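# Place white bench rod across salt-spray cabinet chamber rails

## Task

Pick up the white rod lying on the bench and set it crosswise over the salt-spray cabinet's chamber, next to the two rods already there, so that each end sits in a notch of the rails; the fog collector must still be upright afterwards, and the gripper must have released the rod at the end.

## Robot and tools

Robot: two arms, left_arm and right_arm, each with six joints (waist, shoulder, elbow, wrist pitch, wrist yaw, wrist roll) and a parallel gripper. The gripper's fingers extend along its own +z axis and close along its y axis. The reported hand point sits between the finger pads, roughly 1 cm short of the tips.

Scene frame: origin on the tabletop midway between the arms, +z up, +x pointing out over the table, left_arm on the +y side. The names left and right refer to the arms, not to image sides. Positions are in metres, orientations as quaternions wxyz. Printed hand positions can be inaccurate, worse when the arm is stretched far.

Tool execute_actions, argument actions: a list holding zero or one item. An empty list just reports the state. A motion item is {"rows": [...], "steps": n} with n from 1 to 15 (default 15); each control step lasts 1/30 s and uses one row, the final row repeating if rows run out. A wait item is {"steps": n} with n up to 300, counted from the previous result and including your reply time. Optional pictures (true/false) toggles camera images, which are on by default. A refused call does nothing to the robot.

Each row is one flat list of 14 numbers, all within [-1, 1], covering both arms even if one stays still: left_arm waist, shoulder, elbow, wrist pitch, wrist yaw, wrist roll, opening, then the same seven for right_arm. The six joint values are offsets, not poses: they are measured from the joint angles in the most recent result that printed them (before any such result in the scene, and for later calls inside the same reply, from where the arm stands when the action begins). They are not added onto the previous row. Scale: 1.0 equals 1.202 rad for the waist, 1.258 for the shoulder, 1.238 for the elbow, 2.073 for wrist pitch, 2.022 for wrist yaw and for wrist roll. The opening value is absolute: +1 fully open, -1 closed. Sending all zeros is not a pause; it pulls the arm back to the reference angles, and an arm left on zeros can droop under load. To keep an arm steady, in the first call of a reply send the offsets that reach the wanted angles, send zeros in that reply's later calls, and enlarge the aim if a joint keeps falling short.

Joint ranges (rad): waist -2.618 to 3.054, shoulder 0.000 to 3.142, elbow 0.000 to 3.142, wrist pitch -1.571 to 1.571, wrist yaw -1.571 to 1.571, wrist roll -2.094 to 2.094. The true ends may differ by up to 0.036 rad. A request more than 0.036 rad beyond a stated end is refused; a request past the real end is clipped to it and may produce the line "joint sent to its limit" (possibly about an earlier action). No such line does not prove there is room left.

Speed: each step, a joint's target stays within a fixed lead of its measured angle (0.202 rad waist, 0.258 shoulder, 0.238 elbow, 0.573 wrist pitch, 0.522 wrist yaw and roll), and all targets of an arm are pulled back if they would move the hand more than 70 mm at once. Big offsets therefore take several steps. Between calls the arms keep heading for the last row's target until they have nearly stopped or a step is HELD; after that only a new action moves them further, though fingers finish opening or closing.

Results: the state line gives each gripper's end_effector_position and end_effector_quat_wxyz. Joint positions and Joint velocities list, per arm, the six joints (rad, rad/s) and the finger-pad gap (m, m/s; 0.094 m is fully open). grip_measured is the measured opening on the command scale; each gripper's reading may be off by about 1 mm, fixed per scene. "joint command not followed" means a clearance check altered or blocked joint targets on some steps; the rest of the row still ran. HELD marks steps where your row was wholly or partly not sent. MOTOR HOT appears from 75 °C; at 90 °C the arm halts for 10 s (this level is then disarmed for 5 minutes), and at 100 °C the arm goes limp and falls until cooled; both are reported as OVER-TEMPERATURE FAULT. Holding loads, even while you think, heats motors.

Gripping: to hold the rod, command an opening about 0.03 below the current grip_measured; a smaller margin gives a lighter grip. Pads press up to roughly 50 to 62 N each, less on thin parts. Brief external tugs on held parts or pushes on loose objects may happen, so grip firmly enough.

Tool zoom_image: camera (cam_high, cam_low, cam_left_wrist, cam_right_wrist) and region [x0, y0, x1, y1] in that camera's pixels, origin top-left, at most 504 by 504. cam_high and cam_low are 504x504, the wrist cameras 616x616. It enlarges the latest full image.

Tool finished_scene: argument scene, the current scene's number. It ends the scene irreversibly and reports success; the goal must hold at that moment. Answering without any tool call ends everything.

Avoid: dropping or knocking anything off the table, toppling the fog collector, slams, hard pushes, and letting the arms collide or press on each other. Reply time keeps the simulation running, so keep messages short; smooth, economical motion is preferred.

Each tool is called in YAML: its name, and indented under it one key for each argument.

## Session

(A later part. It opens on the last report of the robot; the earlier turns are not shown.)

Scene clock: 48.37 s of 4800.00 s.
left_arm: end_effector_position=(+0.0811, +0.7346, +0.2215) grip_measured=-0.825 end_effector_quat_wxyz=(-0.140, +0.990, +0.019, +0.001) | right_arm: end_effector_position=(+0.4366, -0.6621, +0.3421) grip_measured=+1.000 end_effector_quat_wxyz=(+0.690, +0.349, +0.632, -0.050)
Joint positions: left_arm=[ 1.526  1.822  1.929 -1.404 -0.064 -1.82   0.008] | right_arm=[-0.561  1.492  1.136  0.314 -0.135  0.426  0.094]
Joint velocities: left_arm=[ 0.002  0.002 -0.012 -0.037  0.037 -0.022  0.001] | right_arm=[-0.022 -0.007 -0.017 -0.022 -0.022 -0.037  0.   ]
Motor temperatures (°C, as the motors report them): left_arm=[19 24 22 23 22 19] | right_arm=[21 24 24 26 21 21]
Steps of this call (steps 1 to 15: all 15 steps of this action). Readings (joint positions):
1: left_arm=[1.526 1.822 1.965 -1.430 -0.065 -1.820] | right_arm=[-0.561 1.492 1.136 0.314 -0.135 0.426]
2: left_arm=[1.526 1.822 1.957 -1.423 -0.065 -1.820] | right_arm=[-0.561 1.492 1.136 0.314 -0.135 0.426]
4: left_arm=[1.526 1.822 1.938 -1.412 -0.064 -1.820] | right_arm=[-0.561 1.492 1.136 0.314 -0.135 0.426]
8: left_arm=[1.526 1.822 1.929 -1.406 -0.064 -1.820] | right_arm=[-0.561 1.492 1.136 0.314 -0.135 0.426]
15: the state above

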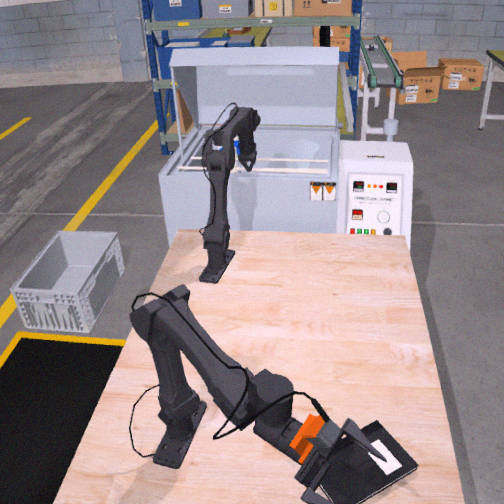

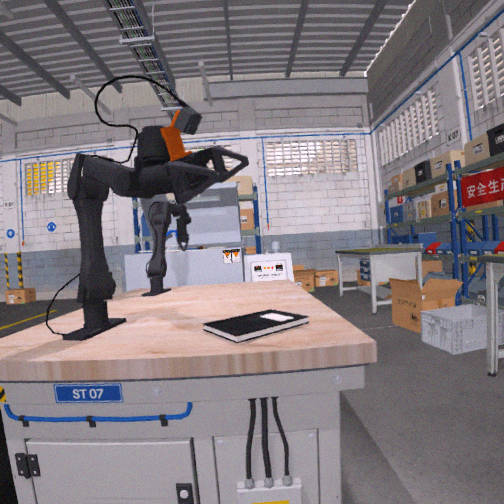

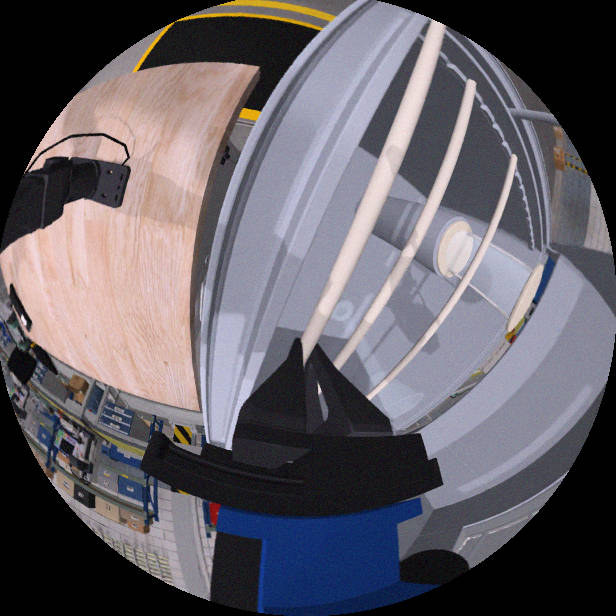

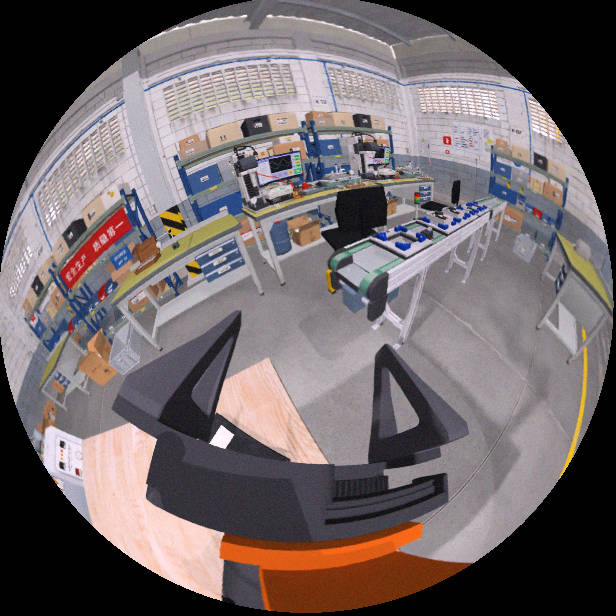

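execute_actions:
  actions:
    - {"rows":[[0,0,-0.03,0.01,0,0,-0.87,0,0,0,0,0,0,1],[0,0,-0.03,0.01,0,0,-0.87,0,0,0,0,0,0,1],[0,0,-0.05,0.02,0,0,-0.87,0,0,0,0,0,0,1],[0,0,-0.05,0.02,0,0,-0.87,0,0,0,0,0,0,1],[0,0,-0.075,0.037,0,0,-0.87,0,0,0,0,0,0,1]]}

zoom_image:
  camera: "cam_high"
  region: [150,90,360,200]

zoom_image:
  camera: "cam_left_wrist"
  region: [340,0,540,200]

Scene clock: 49.60 s of 4800.00 s.
left_arm: end_effector_position=(+0.0809, +0.7373, +0.2021) grip_measured=-0.825 end_effector_quat_wxyz=(-0.134, +0.991, +0.019, -0.003) | right_arm: end_effector_position=(+0.4366, -0.6621, +0.3421) grip_measured=+1.000 end_effector_quat_wxyz=(+0.690, +0.349, +0.632, -0.050)
Joint positions: left_arm=[ 1.526  1.822  1.852 -1.34  -0.068 -1.82   0.008] | right_arm=[-0.561  1.492  1.136  0.314 -0.135  0.426  0.094]
Joint velocities: left_arm=[-0.002  0.002 -0.007 -0.066 -0.066 -0.051 -0.   ] | right_arm=[ 0.002  0.007 -0.012  0.037 -0.037  0.007  0.   ]
Motor temperatures (°C, as the motors report them): left_arm=[19 24 22 23 22 19] | right_arm=[21 24 24 26 21 21]
Steps of this call (steps 1 to 15: the robot went on to your last target; steps 16 to 22: nothing new was sent; steps 23 to 37: all 15 steps of this action). Readings (joint positions):
23: left_arm=[1.526 1.822 1.925 -1.401 -0.064 -1.820] | right_arm=[-0.561 1.492 1.136 0.314 -0.135 0.426]
24: left_arm=[1.526 1.822 1.922 -1.399 -0.064 -1.820] | right_arm=[-0.561 1.492 1.136 0.314 -0.135 0.426]
26: left_arm=[1.526 1.822 1.902 -1.386 -0.064 -1.820] | right_arm=[-0.561 1.492 1.136 0.314 -0.135 0.426]
30: left_arm=[1.526 1.822 1.862 -1.348 -0.068 -1.820] | right_arm=[-0.561 1.492 1.136 0.314 -0.135 0.426]
37: the state above

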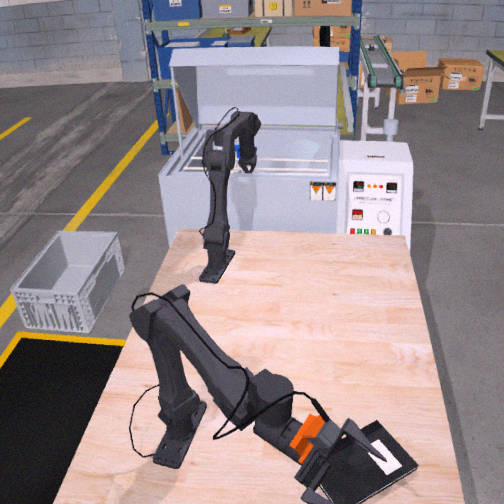

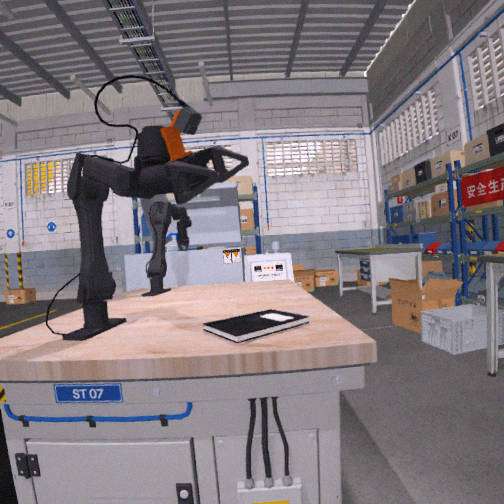

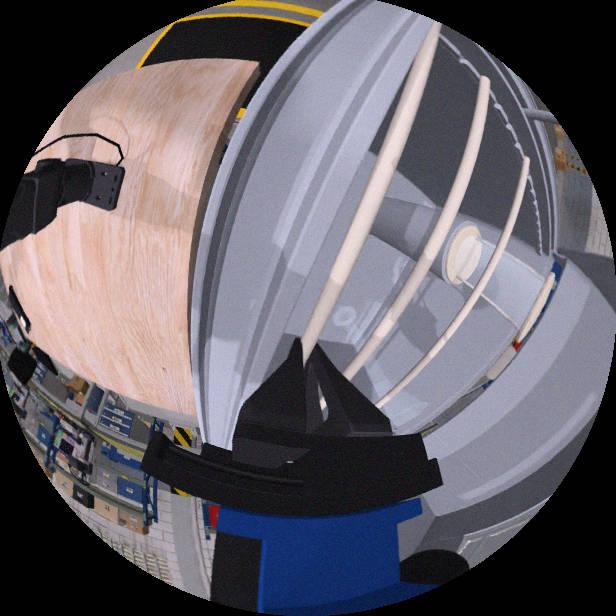

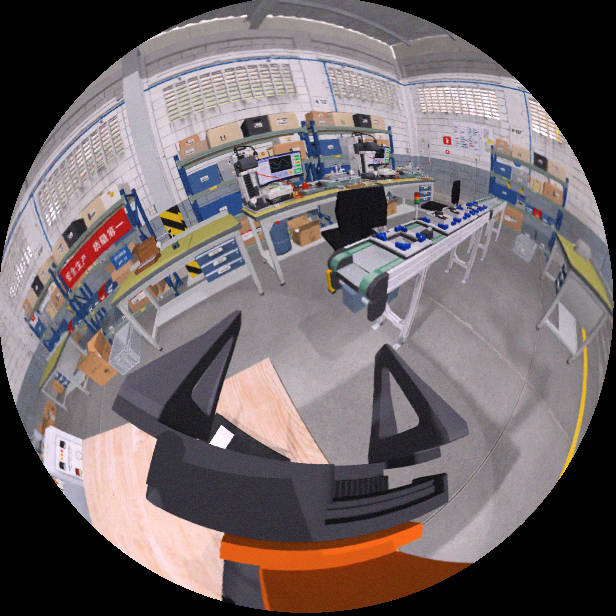

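Region (150, 90, 360, 200) of cam_high's 504x504 image, scaled by 2.400, with more detail than that image has; it fills the top 264 rows of this view, and the rest is white.

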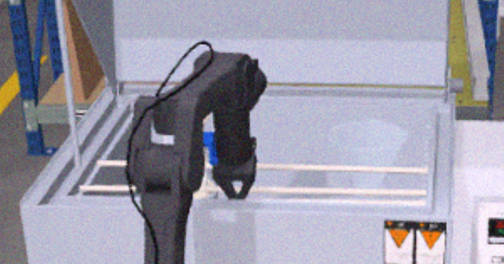

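Region (340, 0, 540, 200) of cam_left_wrist's 616x616 image, scaled by 2.520, with more detail than that image has.

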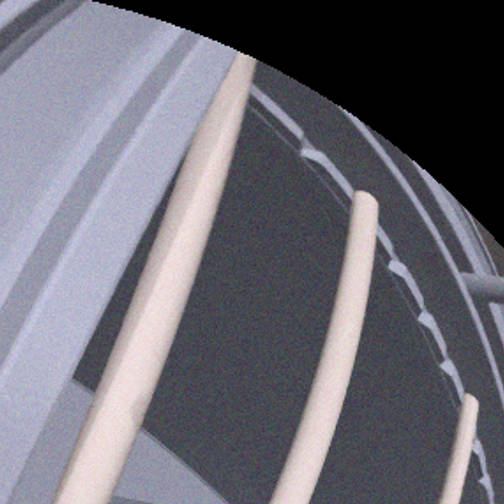

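execute_actions:
  actions:
    - {"rows":[[0,0,0,0,0,0,-0.68,0,0,0,0,0,0,1]],"steps":10}
  pictures: false

execute_actions:
  actions:
    - {"rows":[[0,0,0.04,-0.02,0,0,-0.68,0,0,0,0,0,0,1],[0,0,0.08,-0.04,0,0,-0.68,0,0,0,0,0,0,1],[0,0,0.12,-0.06,0,0,-0.68,0,0,0,0,0,0,1],[0,-0.03,0.2,-0.1,0,0,-0.68,0,0,0,0,0,0,1]]}
  pictures: false

execute_actions:
  actions:
    - {"rows":[[-0.1,0,0,0,0,0.9,-0.68,0,0,0,0,0,0,1]]}
  pictures: false

execute_actions:
  actions:
    - {"steps":15}

Scene clock: 50.80 s of 4800.00 s.
left_arm: end_effector_position=(+0.0813, +0.7374, +0.2021) grip_measured=-0.683 end_effector_quat_wxyz=(-0.134, +0.991, +0.019, -0.002) | right_arm: end_effector_position=(+0.4366, -0.6621, +0.3421) grip_measured=+1.000 end_effector_quat_wxyz=(+0.690, +0.349, +0.632, -0.050)
Joint positions: left_arm=[ 1.526  1.822  1.852 -1.34  -0.066 -1.82   0.015] | right_arm=[-0.561  1.492  1.136  0.314 -0.135  0.426  0.094]
Joint velocities: left_arm=[ 0.007  0.022 -0.012 -0.051  0.022  0.007 -0.001] | right_arm=[ 0.002 -0.022 -0.012 -0.081  0.022  0.007  0.   ]
Motor temperatures (°C, as the motors report them): left_arm=[19 25 22 23 22 19] | right_arm=[21 24 24 26 21 21]
Steps of this call (steps 1 to 15: the robot went on to your last target; steps 16 to 26: nothing new was sent; steps 27 to 36: all 10 steps of this action). Readings (joint positions):
27: left_arm=[1.526 1.822 1.852 -1.340 -0.068 -1.820] | right_arm=[-0.561 1.492 1.136 0.314 -0.135 0.426]
28: left_arm=[1.526 1.822 1.852 -1.340 -0.067 -1.820] | right_arm=[-0.561 1.492 1.136 0.314 -0.135 0.426]
30: left_arm=[1.526 1.822 1.852 -1.340 -0.066 -1.820] | right_arm=[-0.561 1.492 1.136 0.314 -0.135 0.426]
34: left_arm=[1.526 1.822 1.852 -1.340 -0.066 -1.820] | right_arm=[-0.561 1.492 1.136 0.314 -0.135 0.426]
36: the state above

Scene clock: 51.30 s of 4800.00 s.
left_arm: end_effector_position=(+0.0788, +0.7236, +0.2803) grip_measured=-0.683 end_effector_quat_wxyz=(-0.190, +0.981, +0.020, +0.014) | right_arm: end_effector_position=(+0.4366, -0.6621, +0.3421) grip_measured=+1.000 end_effector_quat_wxyz=(+0.690, +0.349, +0.632, -0.050)
Joint positions: left_arm=[ 1.526  1.773  2.091 -1.51  -0.063 -1.82   0.015] | right_arm=[-0.561  1.492  1.136  0.314 -0.135  0.426  0.094]
Joint velocities: left_arm=[ 0.007  0.046 -0.012 -0.081 -0.007 -0.037  0.   ] | right_arm=[-0.002  0.002  0.007 -0.007 -0.051  0.007  0.   ]
Motor temperatures (°C, as the motors report them): left_arm=[19 25 22 23 22 19] | right_arm=[21 24 24 26 21 21]
Steps of this call (steps 1 to 15: all 15 steps of this action). Readings (joint positions):
1: left_arm=[1.526 1.822 1.856 -1.343 -0.066 -1.820] | right_arm=[-0.561 1.492 1.136 0.314 -0.135 0.426]
2: left_arm=[1.526 1.824 1.870 -1.356 -0.065 -1.820] | right_arm=[-0.561 1.492 1.136 0.314 -0.135 0.426]
4: left_arm=[1.526 1.833 1.944 -1.407 -0.063 -1.820] | right_arm=[-0.561 1.492 1.136 0.314 -0.135 0.426]
8: left_arm=[1.526 1.798 2.073 -1.459 -0.063 -1.820] | right_arm=[-0.561 1.492 1.136 0.314 -0.135 0.426]
15: the state above

Scene clock: 51.80 s of 4800.00 s.
left_arm: end_effector_position=(+0.1271, +0.7114, +0.2804) grip_measured=-0.683 end_effector_quat_wxyz=(-0.161, +0.702, -0.687, -0.103) | right_arm: end_effector_position=(+0.4366, -0.6621, +0.3421) grip_measured=+1.000 end_effector_quat_wxyz=(+0.690, +0.349, +0.632, -0.050)
Joint positions: left_arm=[ 1.399  1.773  2.091 -1.509 -0.053 -0.358  0.015] | right_arm=[-0.561  1.492  1.136  0.314 -0.135  0.426  0.094]
Joint velocities: left_arm=[-0.002 -0.012 -0.002 -0.022 -0.007  2.41  -0.001] | right_arm=[ 0.012  0.007  0.002  0.007  0.051 -0.066  0.   ]
Motor temperatures (°C, as the motors report them): left_arm=[19 25 22 23 22 19] | right_arm=[21 24 24 26 21 21]
Steps of this call (steps 1 to 15: all 15 steps of this action). Readings (joint positions):
1: left_arm=[1.513 1.773 2.091 -1.511 -0.068 -1.737] | right_arm=[-0.561 1.492 1.136 0.314 -0.135 0.426]
2: left_arm=[1.490 1.773 2.091 -1.510 -0.071 -1.637] | right_arm=[-0.561 1.492 1.136 0.314 -0.135 0.426]
4: left_arm=[1.433 1.773 2.091 -1.509 -0.065 -1.439] | right_arm=[-0.561 1.492 1.136 0.314 -0.135 0.426]
8: left_arm=[1.397 1.773 2.091 -1.509 -0.053 -1.041] | right_arm=[-0.561 1.492 1.136 0.314 -0.135 0.426]
15: the state above

Scene clock: 52.30 s of 4800.00 s.
left_arm: end_effector_position=(+0.1271, +0.7114, +0.2804) grip_measured=-0.683 end_effector_quat_wxyz=(+0.141, -0.576, +0.795, +0.128) | right_arm: end_effector_position=(+0.4366, -0.6621, +0.3421) grip_measured=+1.000 end_effector_quat_wxyz=(+0.690, +0.349, +0.632, -0.050)
Joint positions: left_arm=[ 1.399  1.773  2.091 -1.509 -0.053 -0.021  0.015] | right_arm=[-0.561  1.492  1.136  0.314 -0.135  0.426  0.094]
Joint velocities: left_arm=[-0.007 -0.007 -0.002 -0.022 -0.022  0.051  0.001] | right_arm=[-0.002  0.002  0.002 -0.022 -0.022  0.037  0.   ]
Motor temperatures (°C, as the motors report them): left_arm=[19 25 22 23 22 19] | right_arm=[21 24 24 26 21 21]
Steps of this call (steps 1 to 15: the robot went on to your last target). Readings (joint positions):
1: left_arm=[1.399 1.773 2.091 -1.509 -0.053 -0.288] | right_arm=[-0.561 1.492 1.136 0.314 -0.135 0.426]
2: left_arm=[1.399 1.773 2.091 -1.509 -0.053 -0.232] | right_arm=[-0.561 1.492 1.136 0.314 -0.135 0.426]
4: left_arm=[1.399 1.773 2.091 -1.509 -0.053 -0.151] | right_arm=[-0.561 1.492 1.136 0.314 -0.135 0.426]
8: left_arm=[1.399 1.773 2.091 -1.509 -0.053 -0.067] | right_arm=[-0.561 1.492 1.136 0.314 -0.135 0.426]
15: the state above

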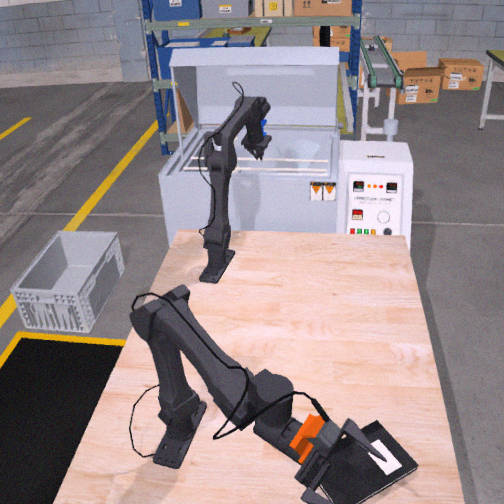

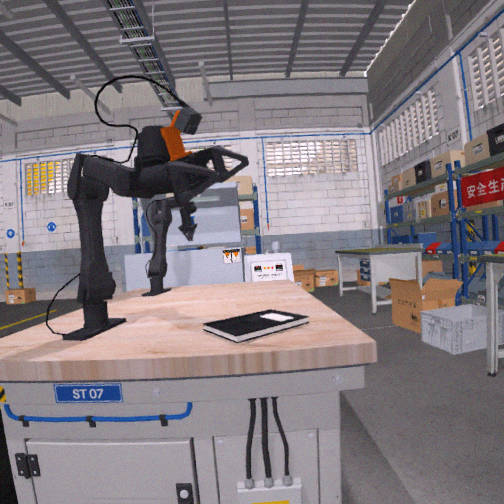

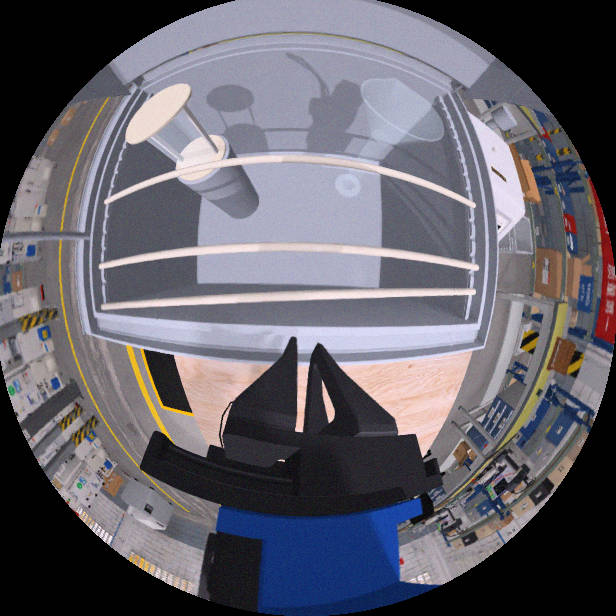

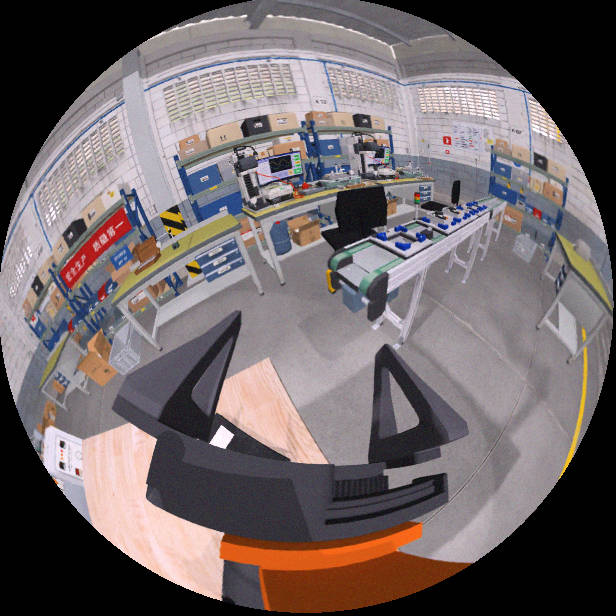

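execute_actions:
  actions:
    - {"rows":[[0.11,0.02,0,0,-0.006,-0.895,-0.6,0,0,0,0,0,0,1]]}
  pictures: false

execute_actions:
  actions:
    - {"steps":25}
  pictures: false

execute_actions:
  actions:
    - {"rows":[[0,0.01,-0.04,0.025,0,0,-0.6,0,0,0,0,0,0,1],[0,0.02,-0.08,0.045,0,0,-0.6,0,0,0,0,0,0,1],[0,0.025,-0.13,0.063,0,0,-0.6,0,0,0,0,0,0,1]]}

Scene clock: 53.73 s of 4800.00 s.
left_arm: end_effector_position=(+0.0746, +0.7275, +0.2741) grip_measured=-0.603 end_effector_quat_wxyz=(-0.182, +0.973, -0.139, -0.019) | right_arm: end_effector_position=(+0.4366, -0.6621, +0.3421) grip_measured=+1.000 end_effector_quat_wxyz=(+0.690, +0.349, +0.632, -0.050)
Joint positions: left_arm=[ 1.54   1.79   2.091 -1.509 -0.061 -1.481  0.019] | right_arm=[-0.561  1.492  1.136  0.314 -0.135  0.426  0.094]
Joint velocities: left_arm=[ 0.002  0.002 -0.007 -0.022  0.007 -2.337 -0.001] | right_arm=[-0.022 -0.002  0.002  0.007  0.037  0.007  0.   ]
Motor temperatures (°C, as the motors report them): left_arm=[19 25 22 23 22 19] | right_arm=[21 24 24 26 21 21]
Steps of this call (steps 1 to 28: the robot went on to your last target; steps 29 to 43: all 15 steps of this action). Readings (joint positions):
29: left_arm=[1.412 1.774 2.091 -1.509 -0.045 -0.091] | right_arm=[-0.561 1.492 1.136 0.314 -0.135 0.426]
30: left_arm=[1.436 1.775 2.091 -1.509 -0.042 -0.190] | right_arm=[-0.561 1.492 1.136 0.314 -0.135 0.426]
32: left_arm=[1.500 1.781 2.091 -1.509 -0.047 -0.391] | right_arm=[-0.561 1.492 1.136 0.314 -0.135 0.426]
36: left_arm=[1.542 1.790 2.091 -1.509 -0.061 -0.793] | right_arm=[-0.561 1.492 1.136 0.314 -0.135 0.426]
43: the state above

Scene clock: 54.57 s of 4800.00 s.
left_arm: end_effector_position=(+0.0746, +0.7275, +0.2741) grip_measured=-0.603 end_effector_quat_wxyz=(-0.182, +0.983, +0.028, +0.012) | right_arm: end_effector_position=(+0.4366, -0.6621, +0.3421) grip_measured=+1.000 end_effector_quat_wxyz=(+0.690, +0.349, +0.632, -0.050)
Joint positions: left_arm=[ 1.54   1.79   2.091 -1.509 -0.061 -1.823  0.019] | right_arm=[-0.561  1.492  1.136  0.314 -0.135  0.426  0.094]
Joint velocities: left_arm=[-0.007  0.002 -0.012 -0.007 -0.007 -0.022 -0.   ] | right_arm=[ 0.007 -0.022  0.002 -0.037  0.081 -0.022  0.   ]
Motor temperatures (°C, as the motors report them): left_arm=[19 25 22 23 22 19] | right_arm=[21 24 24 26 21 21]
Steps of this call (steps 1 to 25: the robot went on to your last target). Readings (joint positions):
1: left_arm=[1.540 1.790 2.091 -1.509 -0.061 -1.550] | right_arm=[-0.561 1.492 1.136 0.314 -0.135 0.426]
2: left_arm=[1.540 1.790 2.091 -1.509 -0.061 -1.606] | right_arm=[-0.561 1.492 1.136 0.314 -0.135 0.426]
4: left_arm=[1.540 1.790 2.091 -1.509 -0.061 -1.685] | right_arm=[-0.561 1.492 1.136 0.314 -0.135 0.426]
8: left_arm=[1.540 1.790 2.091 -1.509 -0.061 -1.768] | right_arm=[-0.561 1.492 1.136 0.314 -0.135 0.426]
25: the state above

Scene clock: 55.07 s of 4800.00 s.
left_arm: end_effector_position=(+0.0781, +0.7423, +0.2208) grip_measured=-0.603 end_effector_quat_wxyz=(-0.147, +0.989, +0.027, +0.005) | right_arm: end_effector_position=(+0.4366, -0.6621, +0.3421) grip_measured=+1.000 end_effector_quat_wxyz=(+0.690, +0.349, +0.632, -0.050)
Joint positions: left_arm=[ 1.54   1.833  1.936 -1.384 -0.058 -1.823  0.019] | right_arm=[-0.561  1.492  1.136  0.314 -0.135  0.426  0.094]
Joint velocities: left_arm=[ 0.007 -0.002 -0.007  0.022  0.007 -0.007  0.001] | right_arm=[ 0.007 -0.027  0.012 -0.022 -0.022  0.022  0.   ]
Motor temperatures (°C, as the motors report them): left_arm=[19 25 22 23 22 19] | right_arm=[21 24 24 26 21 21]
Steps of this call (steps 1 to 15: all 15 steps of this action). Readings (joint positions):
1: left_arm=[1.540 1.790 2.085 -1.501 -0.060 -1.823] | right_arm=[-0.561 1.492 1.136 0.314 -0.135 0.426]
2: left_arm=[1.540 1.790 2.071 -1.485 -0.060 -1.823] | right_arm=[-0.561 1.492 1.136 0.314 -0.135 0.426]
4: left_arm=[1.540 1.790 2.009 -1.440 -0.060 -1.823] | right_arm=[-0.561 1.492 1.136 0.314 -0.135 0.426]
8: left_arm=[1.540 1.826 1.942 -1.408 -0.059 -1.823] | right_arm=[-0.561 1.492 1.136 0.314 -0.135 0.426]
15: the state above

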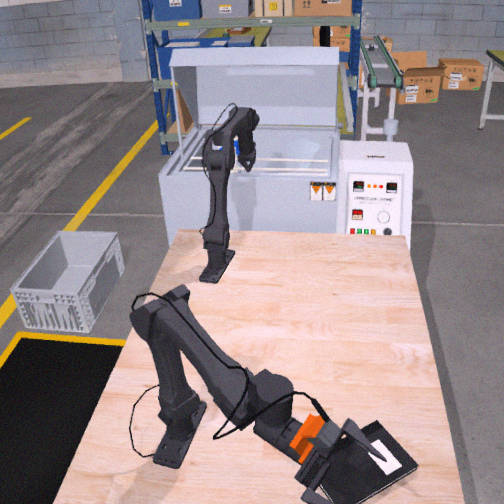

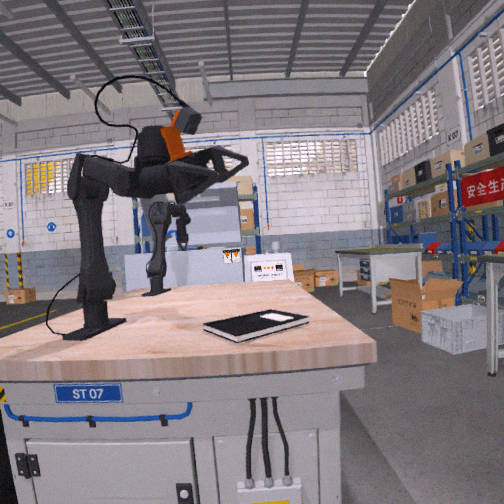

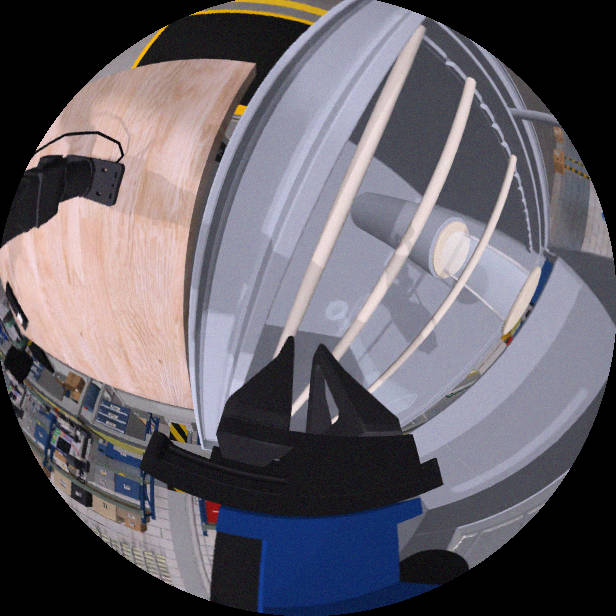

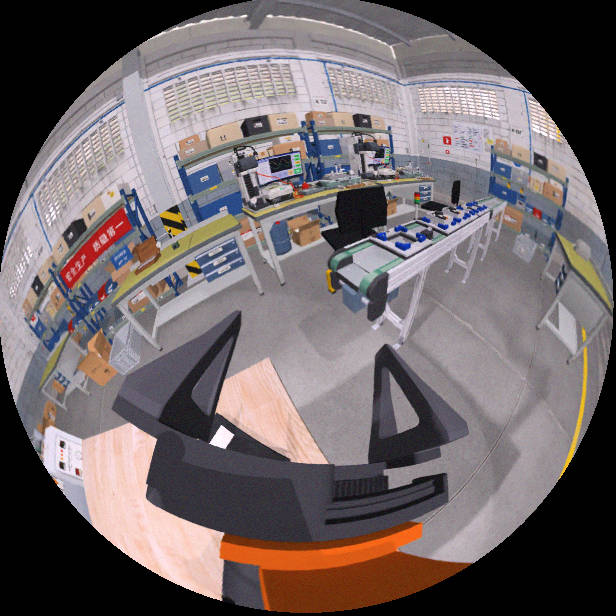

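execute_actions:
  actions:
    - {"rows":[[0,-0.02,0,-0.024,0,0,-0.45,0,0,0,0,0,0,1]],"steps":12}
  pictures: false

execute_actions:
  actions:
    - {"rows":[[0,0,-0.03,0.015,0,0,-0.45,0,0,0,0,0,0,1],[0,0,-0.05,0.025,0,0,-0.45,0,0,0,0,0,0,1],[0,0,-0.075,0.042,0,0,-0.45,0,0,0,0,0,0,1]]}

Scene clock: 56.03 s of 4800.00 s.
left_arm: end_effector_position=(+0.0772, +0.7369, +0.2192) grip_measured=-0.453 end_effector_quat_wxyz=(-0.136, +0.990, +0.027, +0.003) | right_arm: end_effector_position=(+0.4366, -0.6621, +0.3421) grip_measured=+1.000 end_effector_quat_wxyz=(+0.690, +0.349, +0.632, -0.050)
Joint positions: left_arm=[ 1.54   1.833  1.936 -1.407 -0.057 -1.823  0.026] | right_arm=[-0.561  1.492  1.136  0.314 -0.135  0.426  0.094]
Joint velocities: left_arm=[ 0.002 -0.007 -0.017 -0.037 -0.037 -0.007  0.001] | right_arm=[ 0.012  0.007 -0.017 -0.022  0.007 -0.007  0.   ]
Motor temperatures (°C, as the motors report them): left_arm=[19 25 22 23 22 19] | right_arm=[21 24 24 26 21 21]
Steps of this call (steps 1 to 15: the robot went on to your last target; steps 16 to 17: nothing new was sent; steps 18 to 29: all 12 steps of this action). Readings (joint positions):
18: left_arm=[1.540 1.833 1.936 -1.380 -0.058 -1.823] | right_arm=[-0.561 1.492 1.136 0.314 -0.135 0.426]
19: left_arm=[1.540 1.833 1.936 -1.386 -0.058 -1.823] | right_arm=[-0.561 1.492 1.136 0.314 -0.135 0.426]
21: left_arm=[1.540 1.833 1.936 -1.395 -0.057 -1.823] | right_arm=[-0.561 1.492 1.136 0.314 -0.135 0.426]
25: left_arm=[1.540 1.833 1.936 -1.403 -0.057 -1.823] | right_arm=[-0.561 1.492 1.136 0.314 -0.135 0.426]
29: the state above

Scene clock: 56.53 s of 4800.00 s.
left_arm: end_effector_position=(+0.0791, +0.7444, +0.2010) grip_measured=-0.453 end_effector_quat_wxyz=(-0.139, +0.990, +0.027, +0.004) | right_arm: end_effector_position=(+0.4366, -0.6621, +0.3421) grip_measured=+1.000 end_effector_quat_wxyz=(+0.690, +0.349, +0.632, -0.050)
Joint positions: left_arm=[ 1.54   1.834  1.86  -1.322 -0.055 -1.823  0.026] | right_arm=[-0.561  1.492  1.136  0.314 -0.135  0.426  0.094]
Joint velocities: left_arm=[-0.012  0.002 -0.002  0.037 -0.007  0.037 -0.001] | right_arm=[-0.002 -0.007 -0.012 -0.007 -0.037  0.022  0.   ]
Motor temperatures (°C, as the motors report them): left_arm=[19 25 22 23 22 19] | right_arm=[21 24 24 26 21 21]
Steps of this call (steps 1 to 15: all 15 steps of this action). Readings (joint positions):
1: left_arm=[1.540 1.833 1.933 -1.403 -0.057 -1.823] | right_arm=[-0.561 1.492 1.136 0.314 -0.135 0.426]
2: left_arm=[1.540 1.833 1.926 -1.393 -0.056 -1.823] | right_arm=[-0.561 1.492 1.136 0.314 -0.135 0.426]
4: left_arm=[1.540 1.833 1.893 -1.364 -0.056 -1.823] | right_arm=[-0.561 1.492 1.136 0.314 -0.135 0.426]
8: left_arm=[1.540 1.834 1.860 -1.334 -0.055 -1.823] | right_arm=[-0.561 1.492 1.136 0.314 -0.135 0.426]
15: the state above

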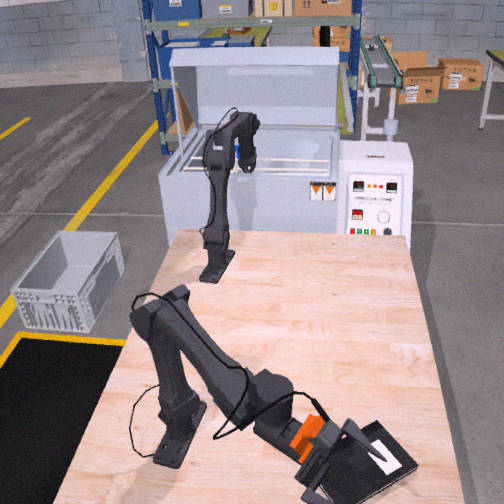

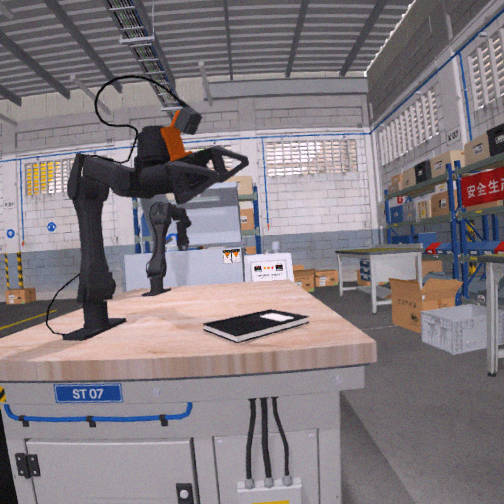

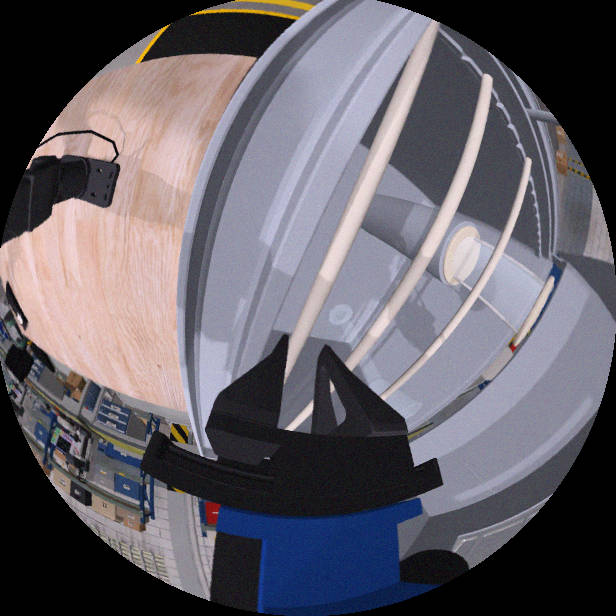

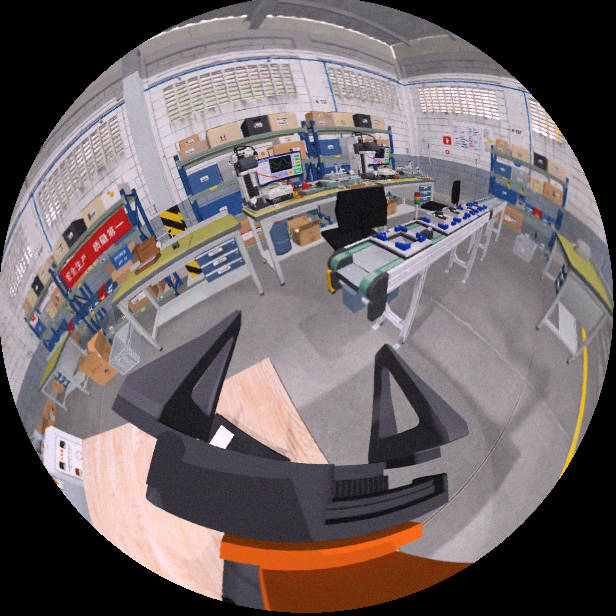

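execute_actions:
  actions:
    - {"rows":[[0,0,-0.015,-0.022,0,0.012,-0.45,0,0,0,0,0,0,1]],"steps":12}
  pictures: false

execute_actions:
  actions:
    - {"rows":[[0,0,0,0,0,0,-0.87,0,0,0,0,0,0,1]],"steps":12}
  pictures: false

execute_actions:
  actions:
    - {"rows":[[0,0,0.055,-0.015,0,0,-0.87,0,0,0,0,0,0,1]],"steps":10}
  pictures: false

execute_actions:
  actions:
    - {"rows":[[0,0,0,0.022,0,0.027,-0.87,0,0,0,0,0,0,1]]}

zoom_image:
  camera: "cam_left_wrist"
  region: [340,0,540,200]

zoom_image:
  camera: "cam_high"
  region: [150,90,360,200]

Scene clock: 59.00 s of 4800.00 s.
left_arm: end_effector_position=(+0.0787, +0.7412, +0.2000) grip_measured=-0.453 end_effector_quat_wxyz=(-0.133, +0.991, +0.020, +0.003) | right_arm: end_effector_position=(+0.4366, -0.6621, +0.3421) grip_measured=+1.000 end_effector_quat_wxyz=(+0.690, +0.349, +0.632, -0.050)
Joint positions: left_arm=[ 1.54   1.834  1.86  -1.336 -0.054 -1.81   0.026] | right_arm=[-0.561  1.492  1.136  0.314 -0.135  0.426  0.094]
Joint velocities: left_arm=[-0.007 -0.007 -0.017 -0.007 -0.037 -0.066  0.001] | right_arm=[ 0.007  0.012  0.002  0.022 -0.022  0.007  0.   ]
Motor temperatures (°C, as the motors report them): left_arm=[19 25 22 23 22 19] | right_arm=[21 24 24 27 21 21]
Steps of this call (steps 1 to 15: the robot went on to your last target; steps 16 to 62: nothing new was sent; steps 63 to 74: all 12 steps of this action). Readings (joint positions):
63: left_arm=[1.540 1.834 1.860 -1.322 -0.055 -1.821] | right_arm=[-0.561 1.492 1.136 0.314 -0.135 0.426]
64: left_arm=[1.540 1.834 1.860 -1.326 -0.055 -1.819] | right_arm=[-0.561 1.492 1.136 0.314 -0.135 0.426]
66: left_arm=[1.540 1.834 1.860 -1.333 -0.055 -1.816] | right_arm=[-0.561 1.492 1.136 0.314 -0.135 0.426]
70: left_arm=[1.540 1.834 1.860 -1.335 -0.054 -1.812] | right_arm=[-0.561 1.492 1.136 0.314 -0.135 0.426]
74: the state above

Scene clock: 59.40 s of 4800.00 s.
left_arm: end_effector_position=(+0.0789, +0.7416, +0.2002) grip_measured=-0.825 end_effector_quat_wxyz=(-0.134, +0.991, +0.020, +0.003) | right_arm: end_effector_position=(+0.4366, -0.6621, +0.3421) grip_measured=+1.000 end_effector_quat_wxyz=(+0.690, +0.349, +0.632, -0.050)
Joint positions: left_arm=[ 1.54   1.834  1.86  -1.334 -0.053 -1.81   0.008] | right_arm=[-0.561  1.492  1.136  0.314 -0.135  0.426  0.094]
Joint velocities: left_arm=[-0.002 -0.007  0.022  0.007 -0.037  0.007 -0.001] | right_arm=[-0.007 -0.007 -0.007  0.007 -0.007  0.007  0.   ]
Motor temperatures (°C, as the motors report them): left_arm=[19 25 22 23 22 19] | right_arm=[21 24 24 27 21 21]
Steps of this call (steps 1 to 12: all 12 steps of this action). Readings (joint positions):
1: left_arm=[1.540 1.834 1.860 -1.335 -0.054 -1.810] | right_arm=[-0.561 1.492 1.136 0.314 -0.135 0.426]
2: left_arm=[1.540 1.834 1.860 -1.335 -0.053 -1.810] | right_arm=[-0.561 1.492 1.136 0.314 -0.135 0.426]
4: left_arm=[1.540 1.834 1.860 -1.334 -0.053 -1.810] | right_arm=[-0.561 1.492 1.136 0.314 -0.135 0.426]
8: left_arm=[1.540 1.834 1.860 -1.334 -0.053 -1.810] | right_arm=[-0.561 1.492 1.136 0.314 -0.135 0.426]
12: the state above

Scene clock: 59.73 s of 4800.00 s.
left_arm: end_effector_position=(+0.0793, +0.7454, +0.2106) grip_measured=-0.825 end_effector_quat_wxyz=(-0.145, +0.989, +0.020, +0.005) | right_arm: end_effector_position=(+0.4366, -0.6621, +0.3421) grip_measured=+1.000 end_effector_quat_wxyz=(+0.690, +0.349, +0.632, -0.050)
Joint positions: left_arm=[ 1.54   1.837  1.899 -1.347 -0.055 -1.81   0.008] | right_arm=[-0.561  1.492  1.136  0.314 -0.135  0.426  0.094]
Joint velocities: left_arm=[-0.007 -0.007 -0.012  0.066  0.007  0.037  0.001] | right_arm=[ 0.002 -0.012 -0.017 -0.022  0.051 -0.095  0.   ]
Motor temperatures (°C, as the motors report them): left_arm=[19 25 22 23 22 19] | right_arm=[21 24 24 27 21 21]
Steps of this call (steps 1 to 10: all 10 steps of this action). Readings (joint positions):
1: left_arm=[1.540 1.835 1.866 -1.339 -0.053 -1.810] | right_arm=[-0.561 1.492 1.136 0.314 -0.135 0.426]
2: left_arm=[1.540 1.837 1.875 -1.343 -0.053 -1.810] | right_arm=[-0.561 1.492 1.136 0.314 -0.135 0.426]
4: left_arm=[1.540 1.837 1.891 -1.345 -0.053 -1.810] | right_arm=[-0.561 1.492 1.136 0.314 -0.135 0.426]
8: left_arm=[1.540 1.837 1.899 -1.347 -0.055 -1.810] | right_arm=[-0.561 1.492 1.136 0.314 -0.135 0.426]
10: the state above

Scene clock: 60.23 s of 4800.00 s.
left_arm: end_effector_position=(+0.0794, +0.7543, +0.2134) grip_measured=-0.825 end_effector_quat_wxyz=(-0.164, +0.986, +0.003, +0.002) | right_arm: end_effector_position=(+0.4366, -0.6621, +0.3421) grip_measured=+1.000 end_effector_quat_wxyz=(+0.690, +0.349, +0.632, -0.050)
Joint positions: left_arm=[ 1.54   1.837  1.899 -1.31  -0.064 -1.773  0.008] | right_arm=[-0.561  1.492  1.136  0.314 -0.135  0.426  0.094]
Joint velocities: left_arm=[ 0.012  0.002 -0.002  0.037  0.022  0.022 -0.   ] | right_arm=[ 0.007  0.007 -0.002  0.037 -0.007  0.007  0.   ]
Motor temperatures (°C, as the motors report them): left_arm=[19 25 22 23 22 19] | right_arm=[21 24 24 27 21 21]
Steps of this call (steps 1 to 15: all 15 steps of this action). Readings (joint positions):
1: left_arm=[1.540 1.837 1.899 -1.344 -0.055 -1.804] | right_arm=[-0.561 1.492 1.136 0.314 -0.135 0.426]
2: left_arm=[1.540 1.837 1.899 -1.338 -0.056 -1.798] | right_arm=[-0.561 1.492 1.136 0.314 -0.135 0.426]
4: left_arm=[1.540 1.837 1.899 -1.327 -0.060 -1.788] | right_arm=[-0.561 1.492 1.136 0.314 -0.135 0.426]
8: left_arm=[1.540 1.837 1.899 -1.315 -0.063 -1.778] | right_arm=[-0.561 1.492 1.136 0.314 -0.135 0.426]
15: the state above

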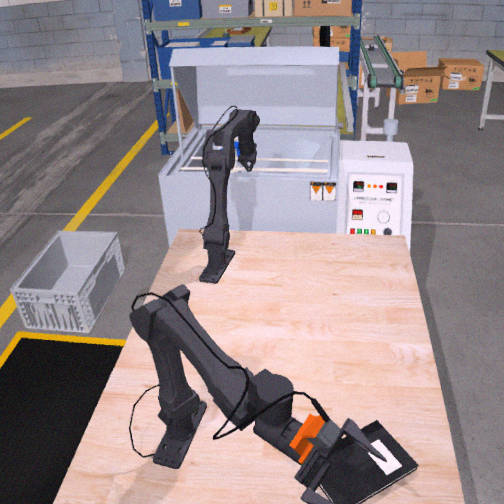

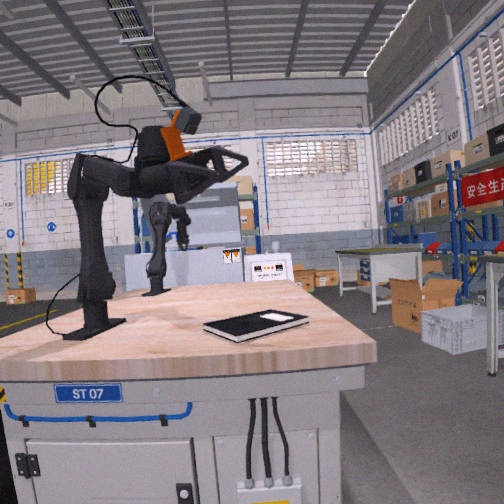

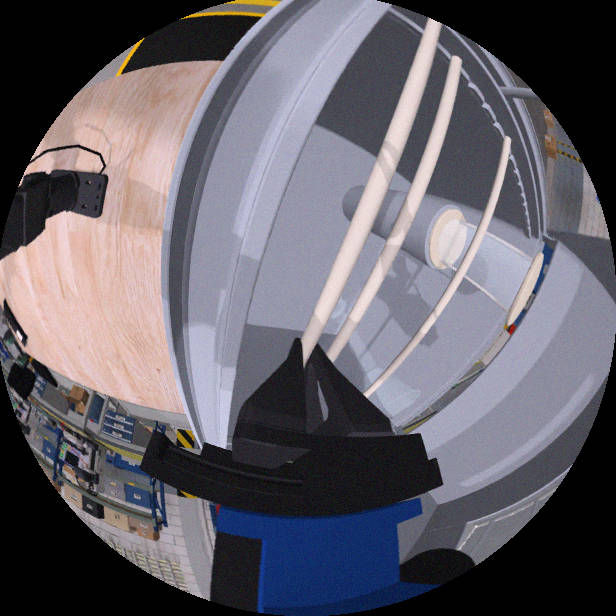

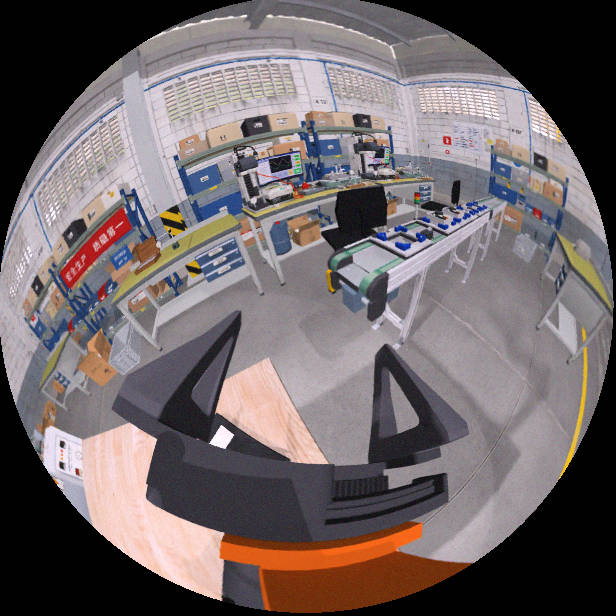

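Region (340, 0, 540, 200) of cam_left_wrist's 616x616 image, scaled by 2.520, with more detail than that image has.

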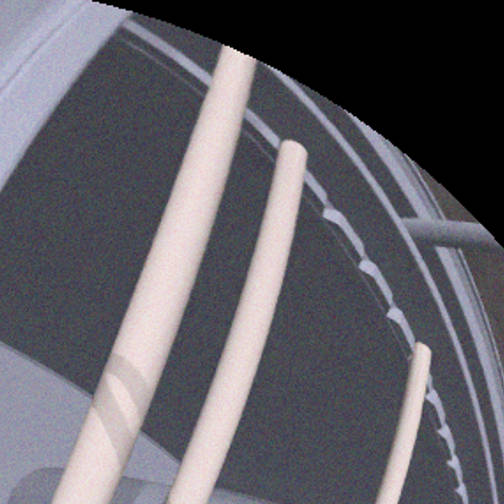

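Region (150, 90, 360, 200) of cam_high's 504x504 image, scaled by 2.400, with more detail than that image has; it fills the top 264 rows of this view, and the rest is white.

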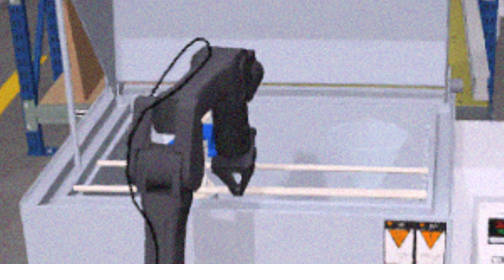

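execute_actions:
  actions: []
  pictures: false

execute_actions:
  actions:
    - {"rows":[[0,0,-0.055,0.022,0,0,-0.87,0,0,0,0,0,0,1]]}

Scene clock: 62.03 s of 4800.00 s.
left_arm: end_effector_position=(+0.0795, +0.7545, +0.2135) grip_measured=-0.825 end_effector_quat_wxyz=(-0.165, +0.986, +0.003, +0.002) | right_arm: end_effector_position=(+0.4366, -0.6621, +0.3421) grip_measured=+1.000 end_effector_quat_wxyz=(+0.690, +0.349, +0.632, -0.050)
Joint positions: left_arm=[ 1.54   1.837  1.899 -1.309 -0.064 -1.772  0.008] | right_arm=[-0.561  1.492  1.136  0.314 -0.135  0.426  0.094]
Joint velocities: left_arm=[-0.007 -0.002 -0.002 -0.051 -0.022 -0.022 -0.   ] | right_arm=[-0.012  0.002 -0.007  0.037 -0.007  0.007  0.   ]
Motor temperatures (°C, as the motors report them): left_arm=[19 25 22 23 22 19] | right_arm=[21 24 24 27 21 21]
Steps of this call (steps 1 to 15: the robot went on to your last target; steps 16 to 54: nothing new was sent). Readings (joint positions):
1: left_arm=[1.540 1.837 1.899 -1.310 -0.064 -1.773] | right_arm=[-0.561 1.492 1.136 0.314 -0.135 0.426]
2: left_arm=[1.540 1.837 1.899 -1.309 -0.064 -1.773] | right_arm=[-0.561 1.492 1.136 0.314 -0.135 0.426]
4: left_arm=[1.540 1.837 1.899 -1.309 -0.064 -1.772] | right_arm=[-0.561 1.492 1.136 0.314 -0.135 0.426]
8: left_arm=[1.540 1.837 1.899 -1.309 -0.064 -1.772] | right_arm=[-0.561 1.492 1.136 0.314 -0.135 0.426]
54: the state above
All arms were judged still, so your last target was given up. Only a new action makes them travel on or press farther. Fingers that are still opening or closing keep moving.

Scene clock: 62.53 s of 4800.00 s.
left_arm: end_effector_position=(+0.0794, +0.7548, +0.2017) grip_measured=-0.825 end_effector_quat_wxyz=(-0.160, +0.987, +0.003, +0.000) | right_arm: end_effector_position=(+0.4366, -0.6621, +0.3421) grip_measured=+1.000 end_effector_quat_wxyz=(+0.690, +0.349, +0.632, -0.050)
Joint positions: left_arm=[ 1.54   1.835  1.852 -1.274 -0.065 -1.772  0.008] | right_arm=[-0.561  1.492  1.136  0.314 -0.135  0.426  0.094]
Joint velocities: left_arm=[ 0.017  0.007 -0.007 -0.051 -0.007  0.037  0.001] | right_arm=[-0.012  0.012  0.002 -0.037 -0.022  0.037  0.   ]
Motor temperatures (°C, as the motors report them): left_arm=[19 25 22 23 22 19] | right_arm=[21 24 24 27 21 21]
Steps of this call (steps 1 to 15: all 15 steps of this action). Readings (joint positions):
1: left_arm=[1.540 1.836 1.890 -1.300 -0.066 -1.772] | right_arm=[-0.561 1.492 1.136 0.314 -0.135 0.426]
2: left_arm=[1.540 1.834 1.878 -1.292 -0.066 -1.772] | right_arm=[-0.561 1.492 1.136 0.314 -0.135 0.426]
4: left_arm=[1.540 1.835 1.855 -1.282 -0.065 -1.772] | right_arm=[-0.561 1.492 1.136 0.314 -0.135 0.426]
8: left_arm=[1.540 1.835 1.852 -1.275 -0.065 -1.772] | right_arm=[-0.561 1.492 1.136 0.314 -0.135 0.426]
15: the state above

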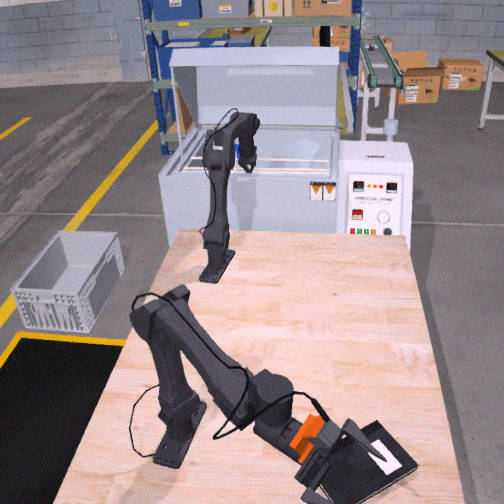

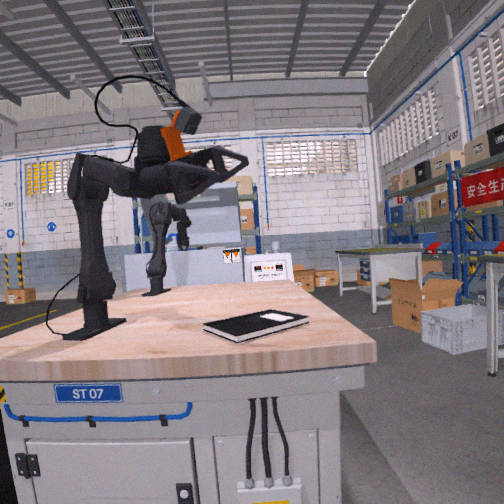

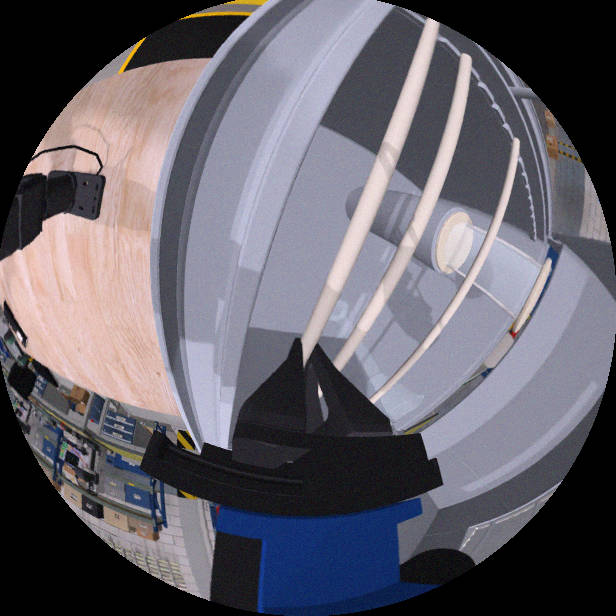

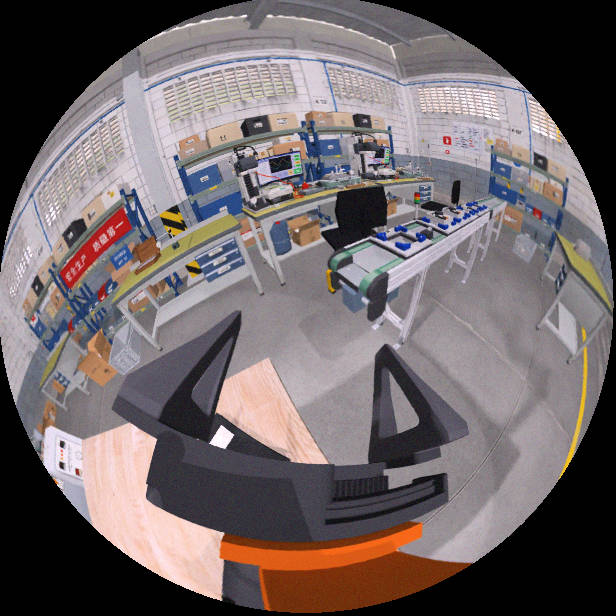

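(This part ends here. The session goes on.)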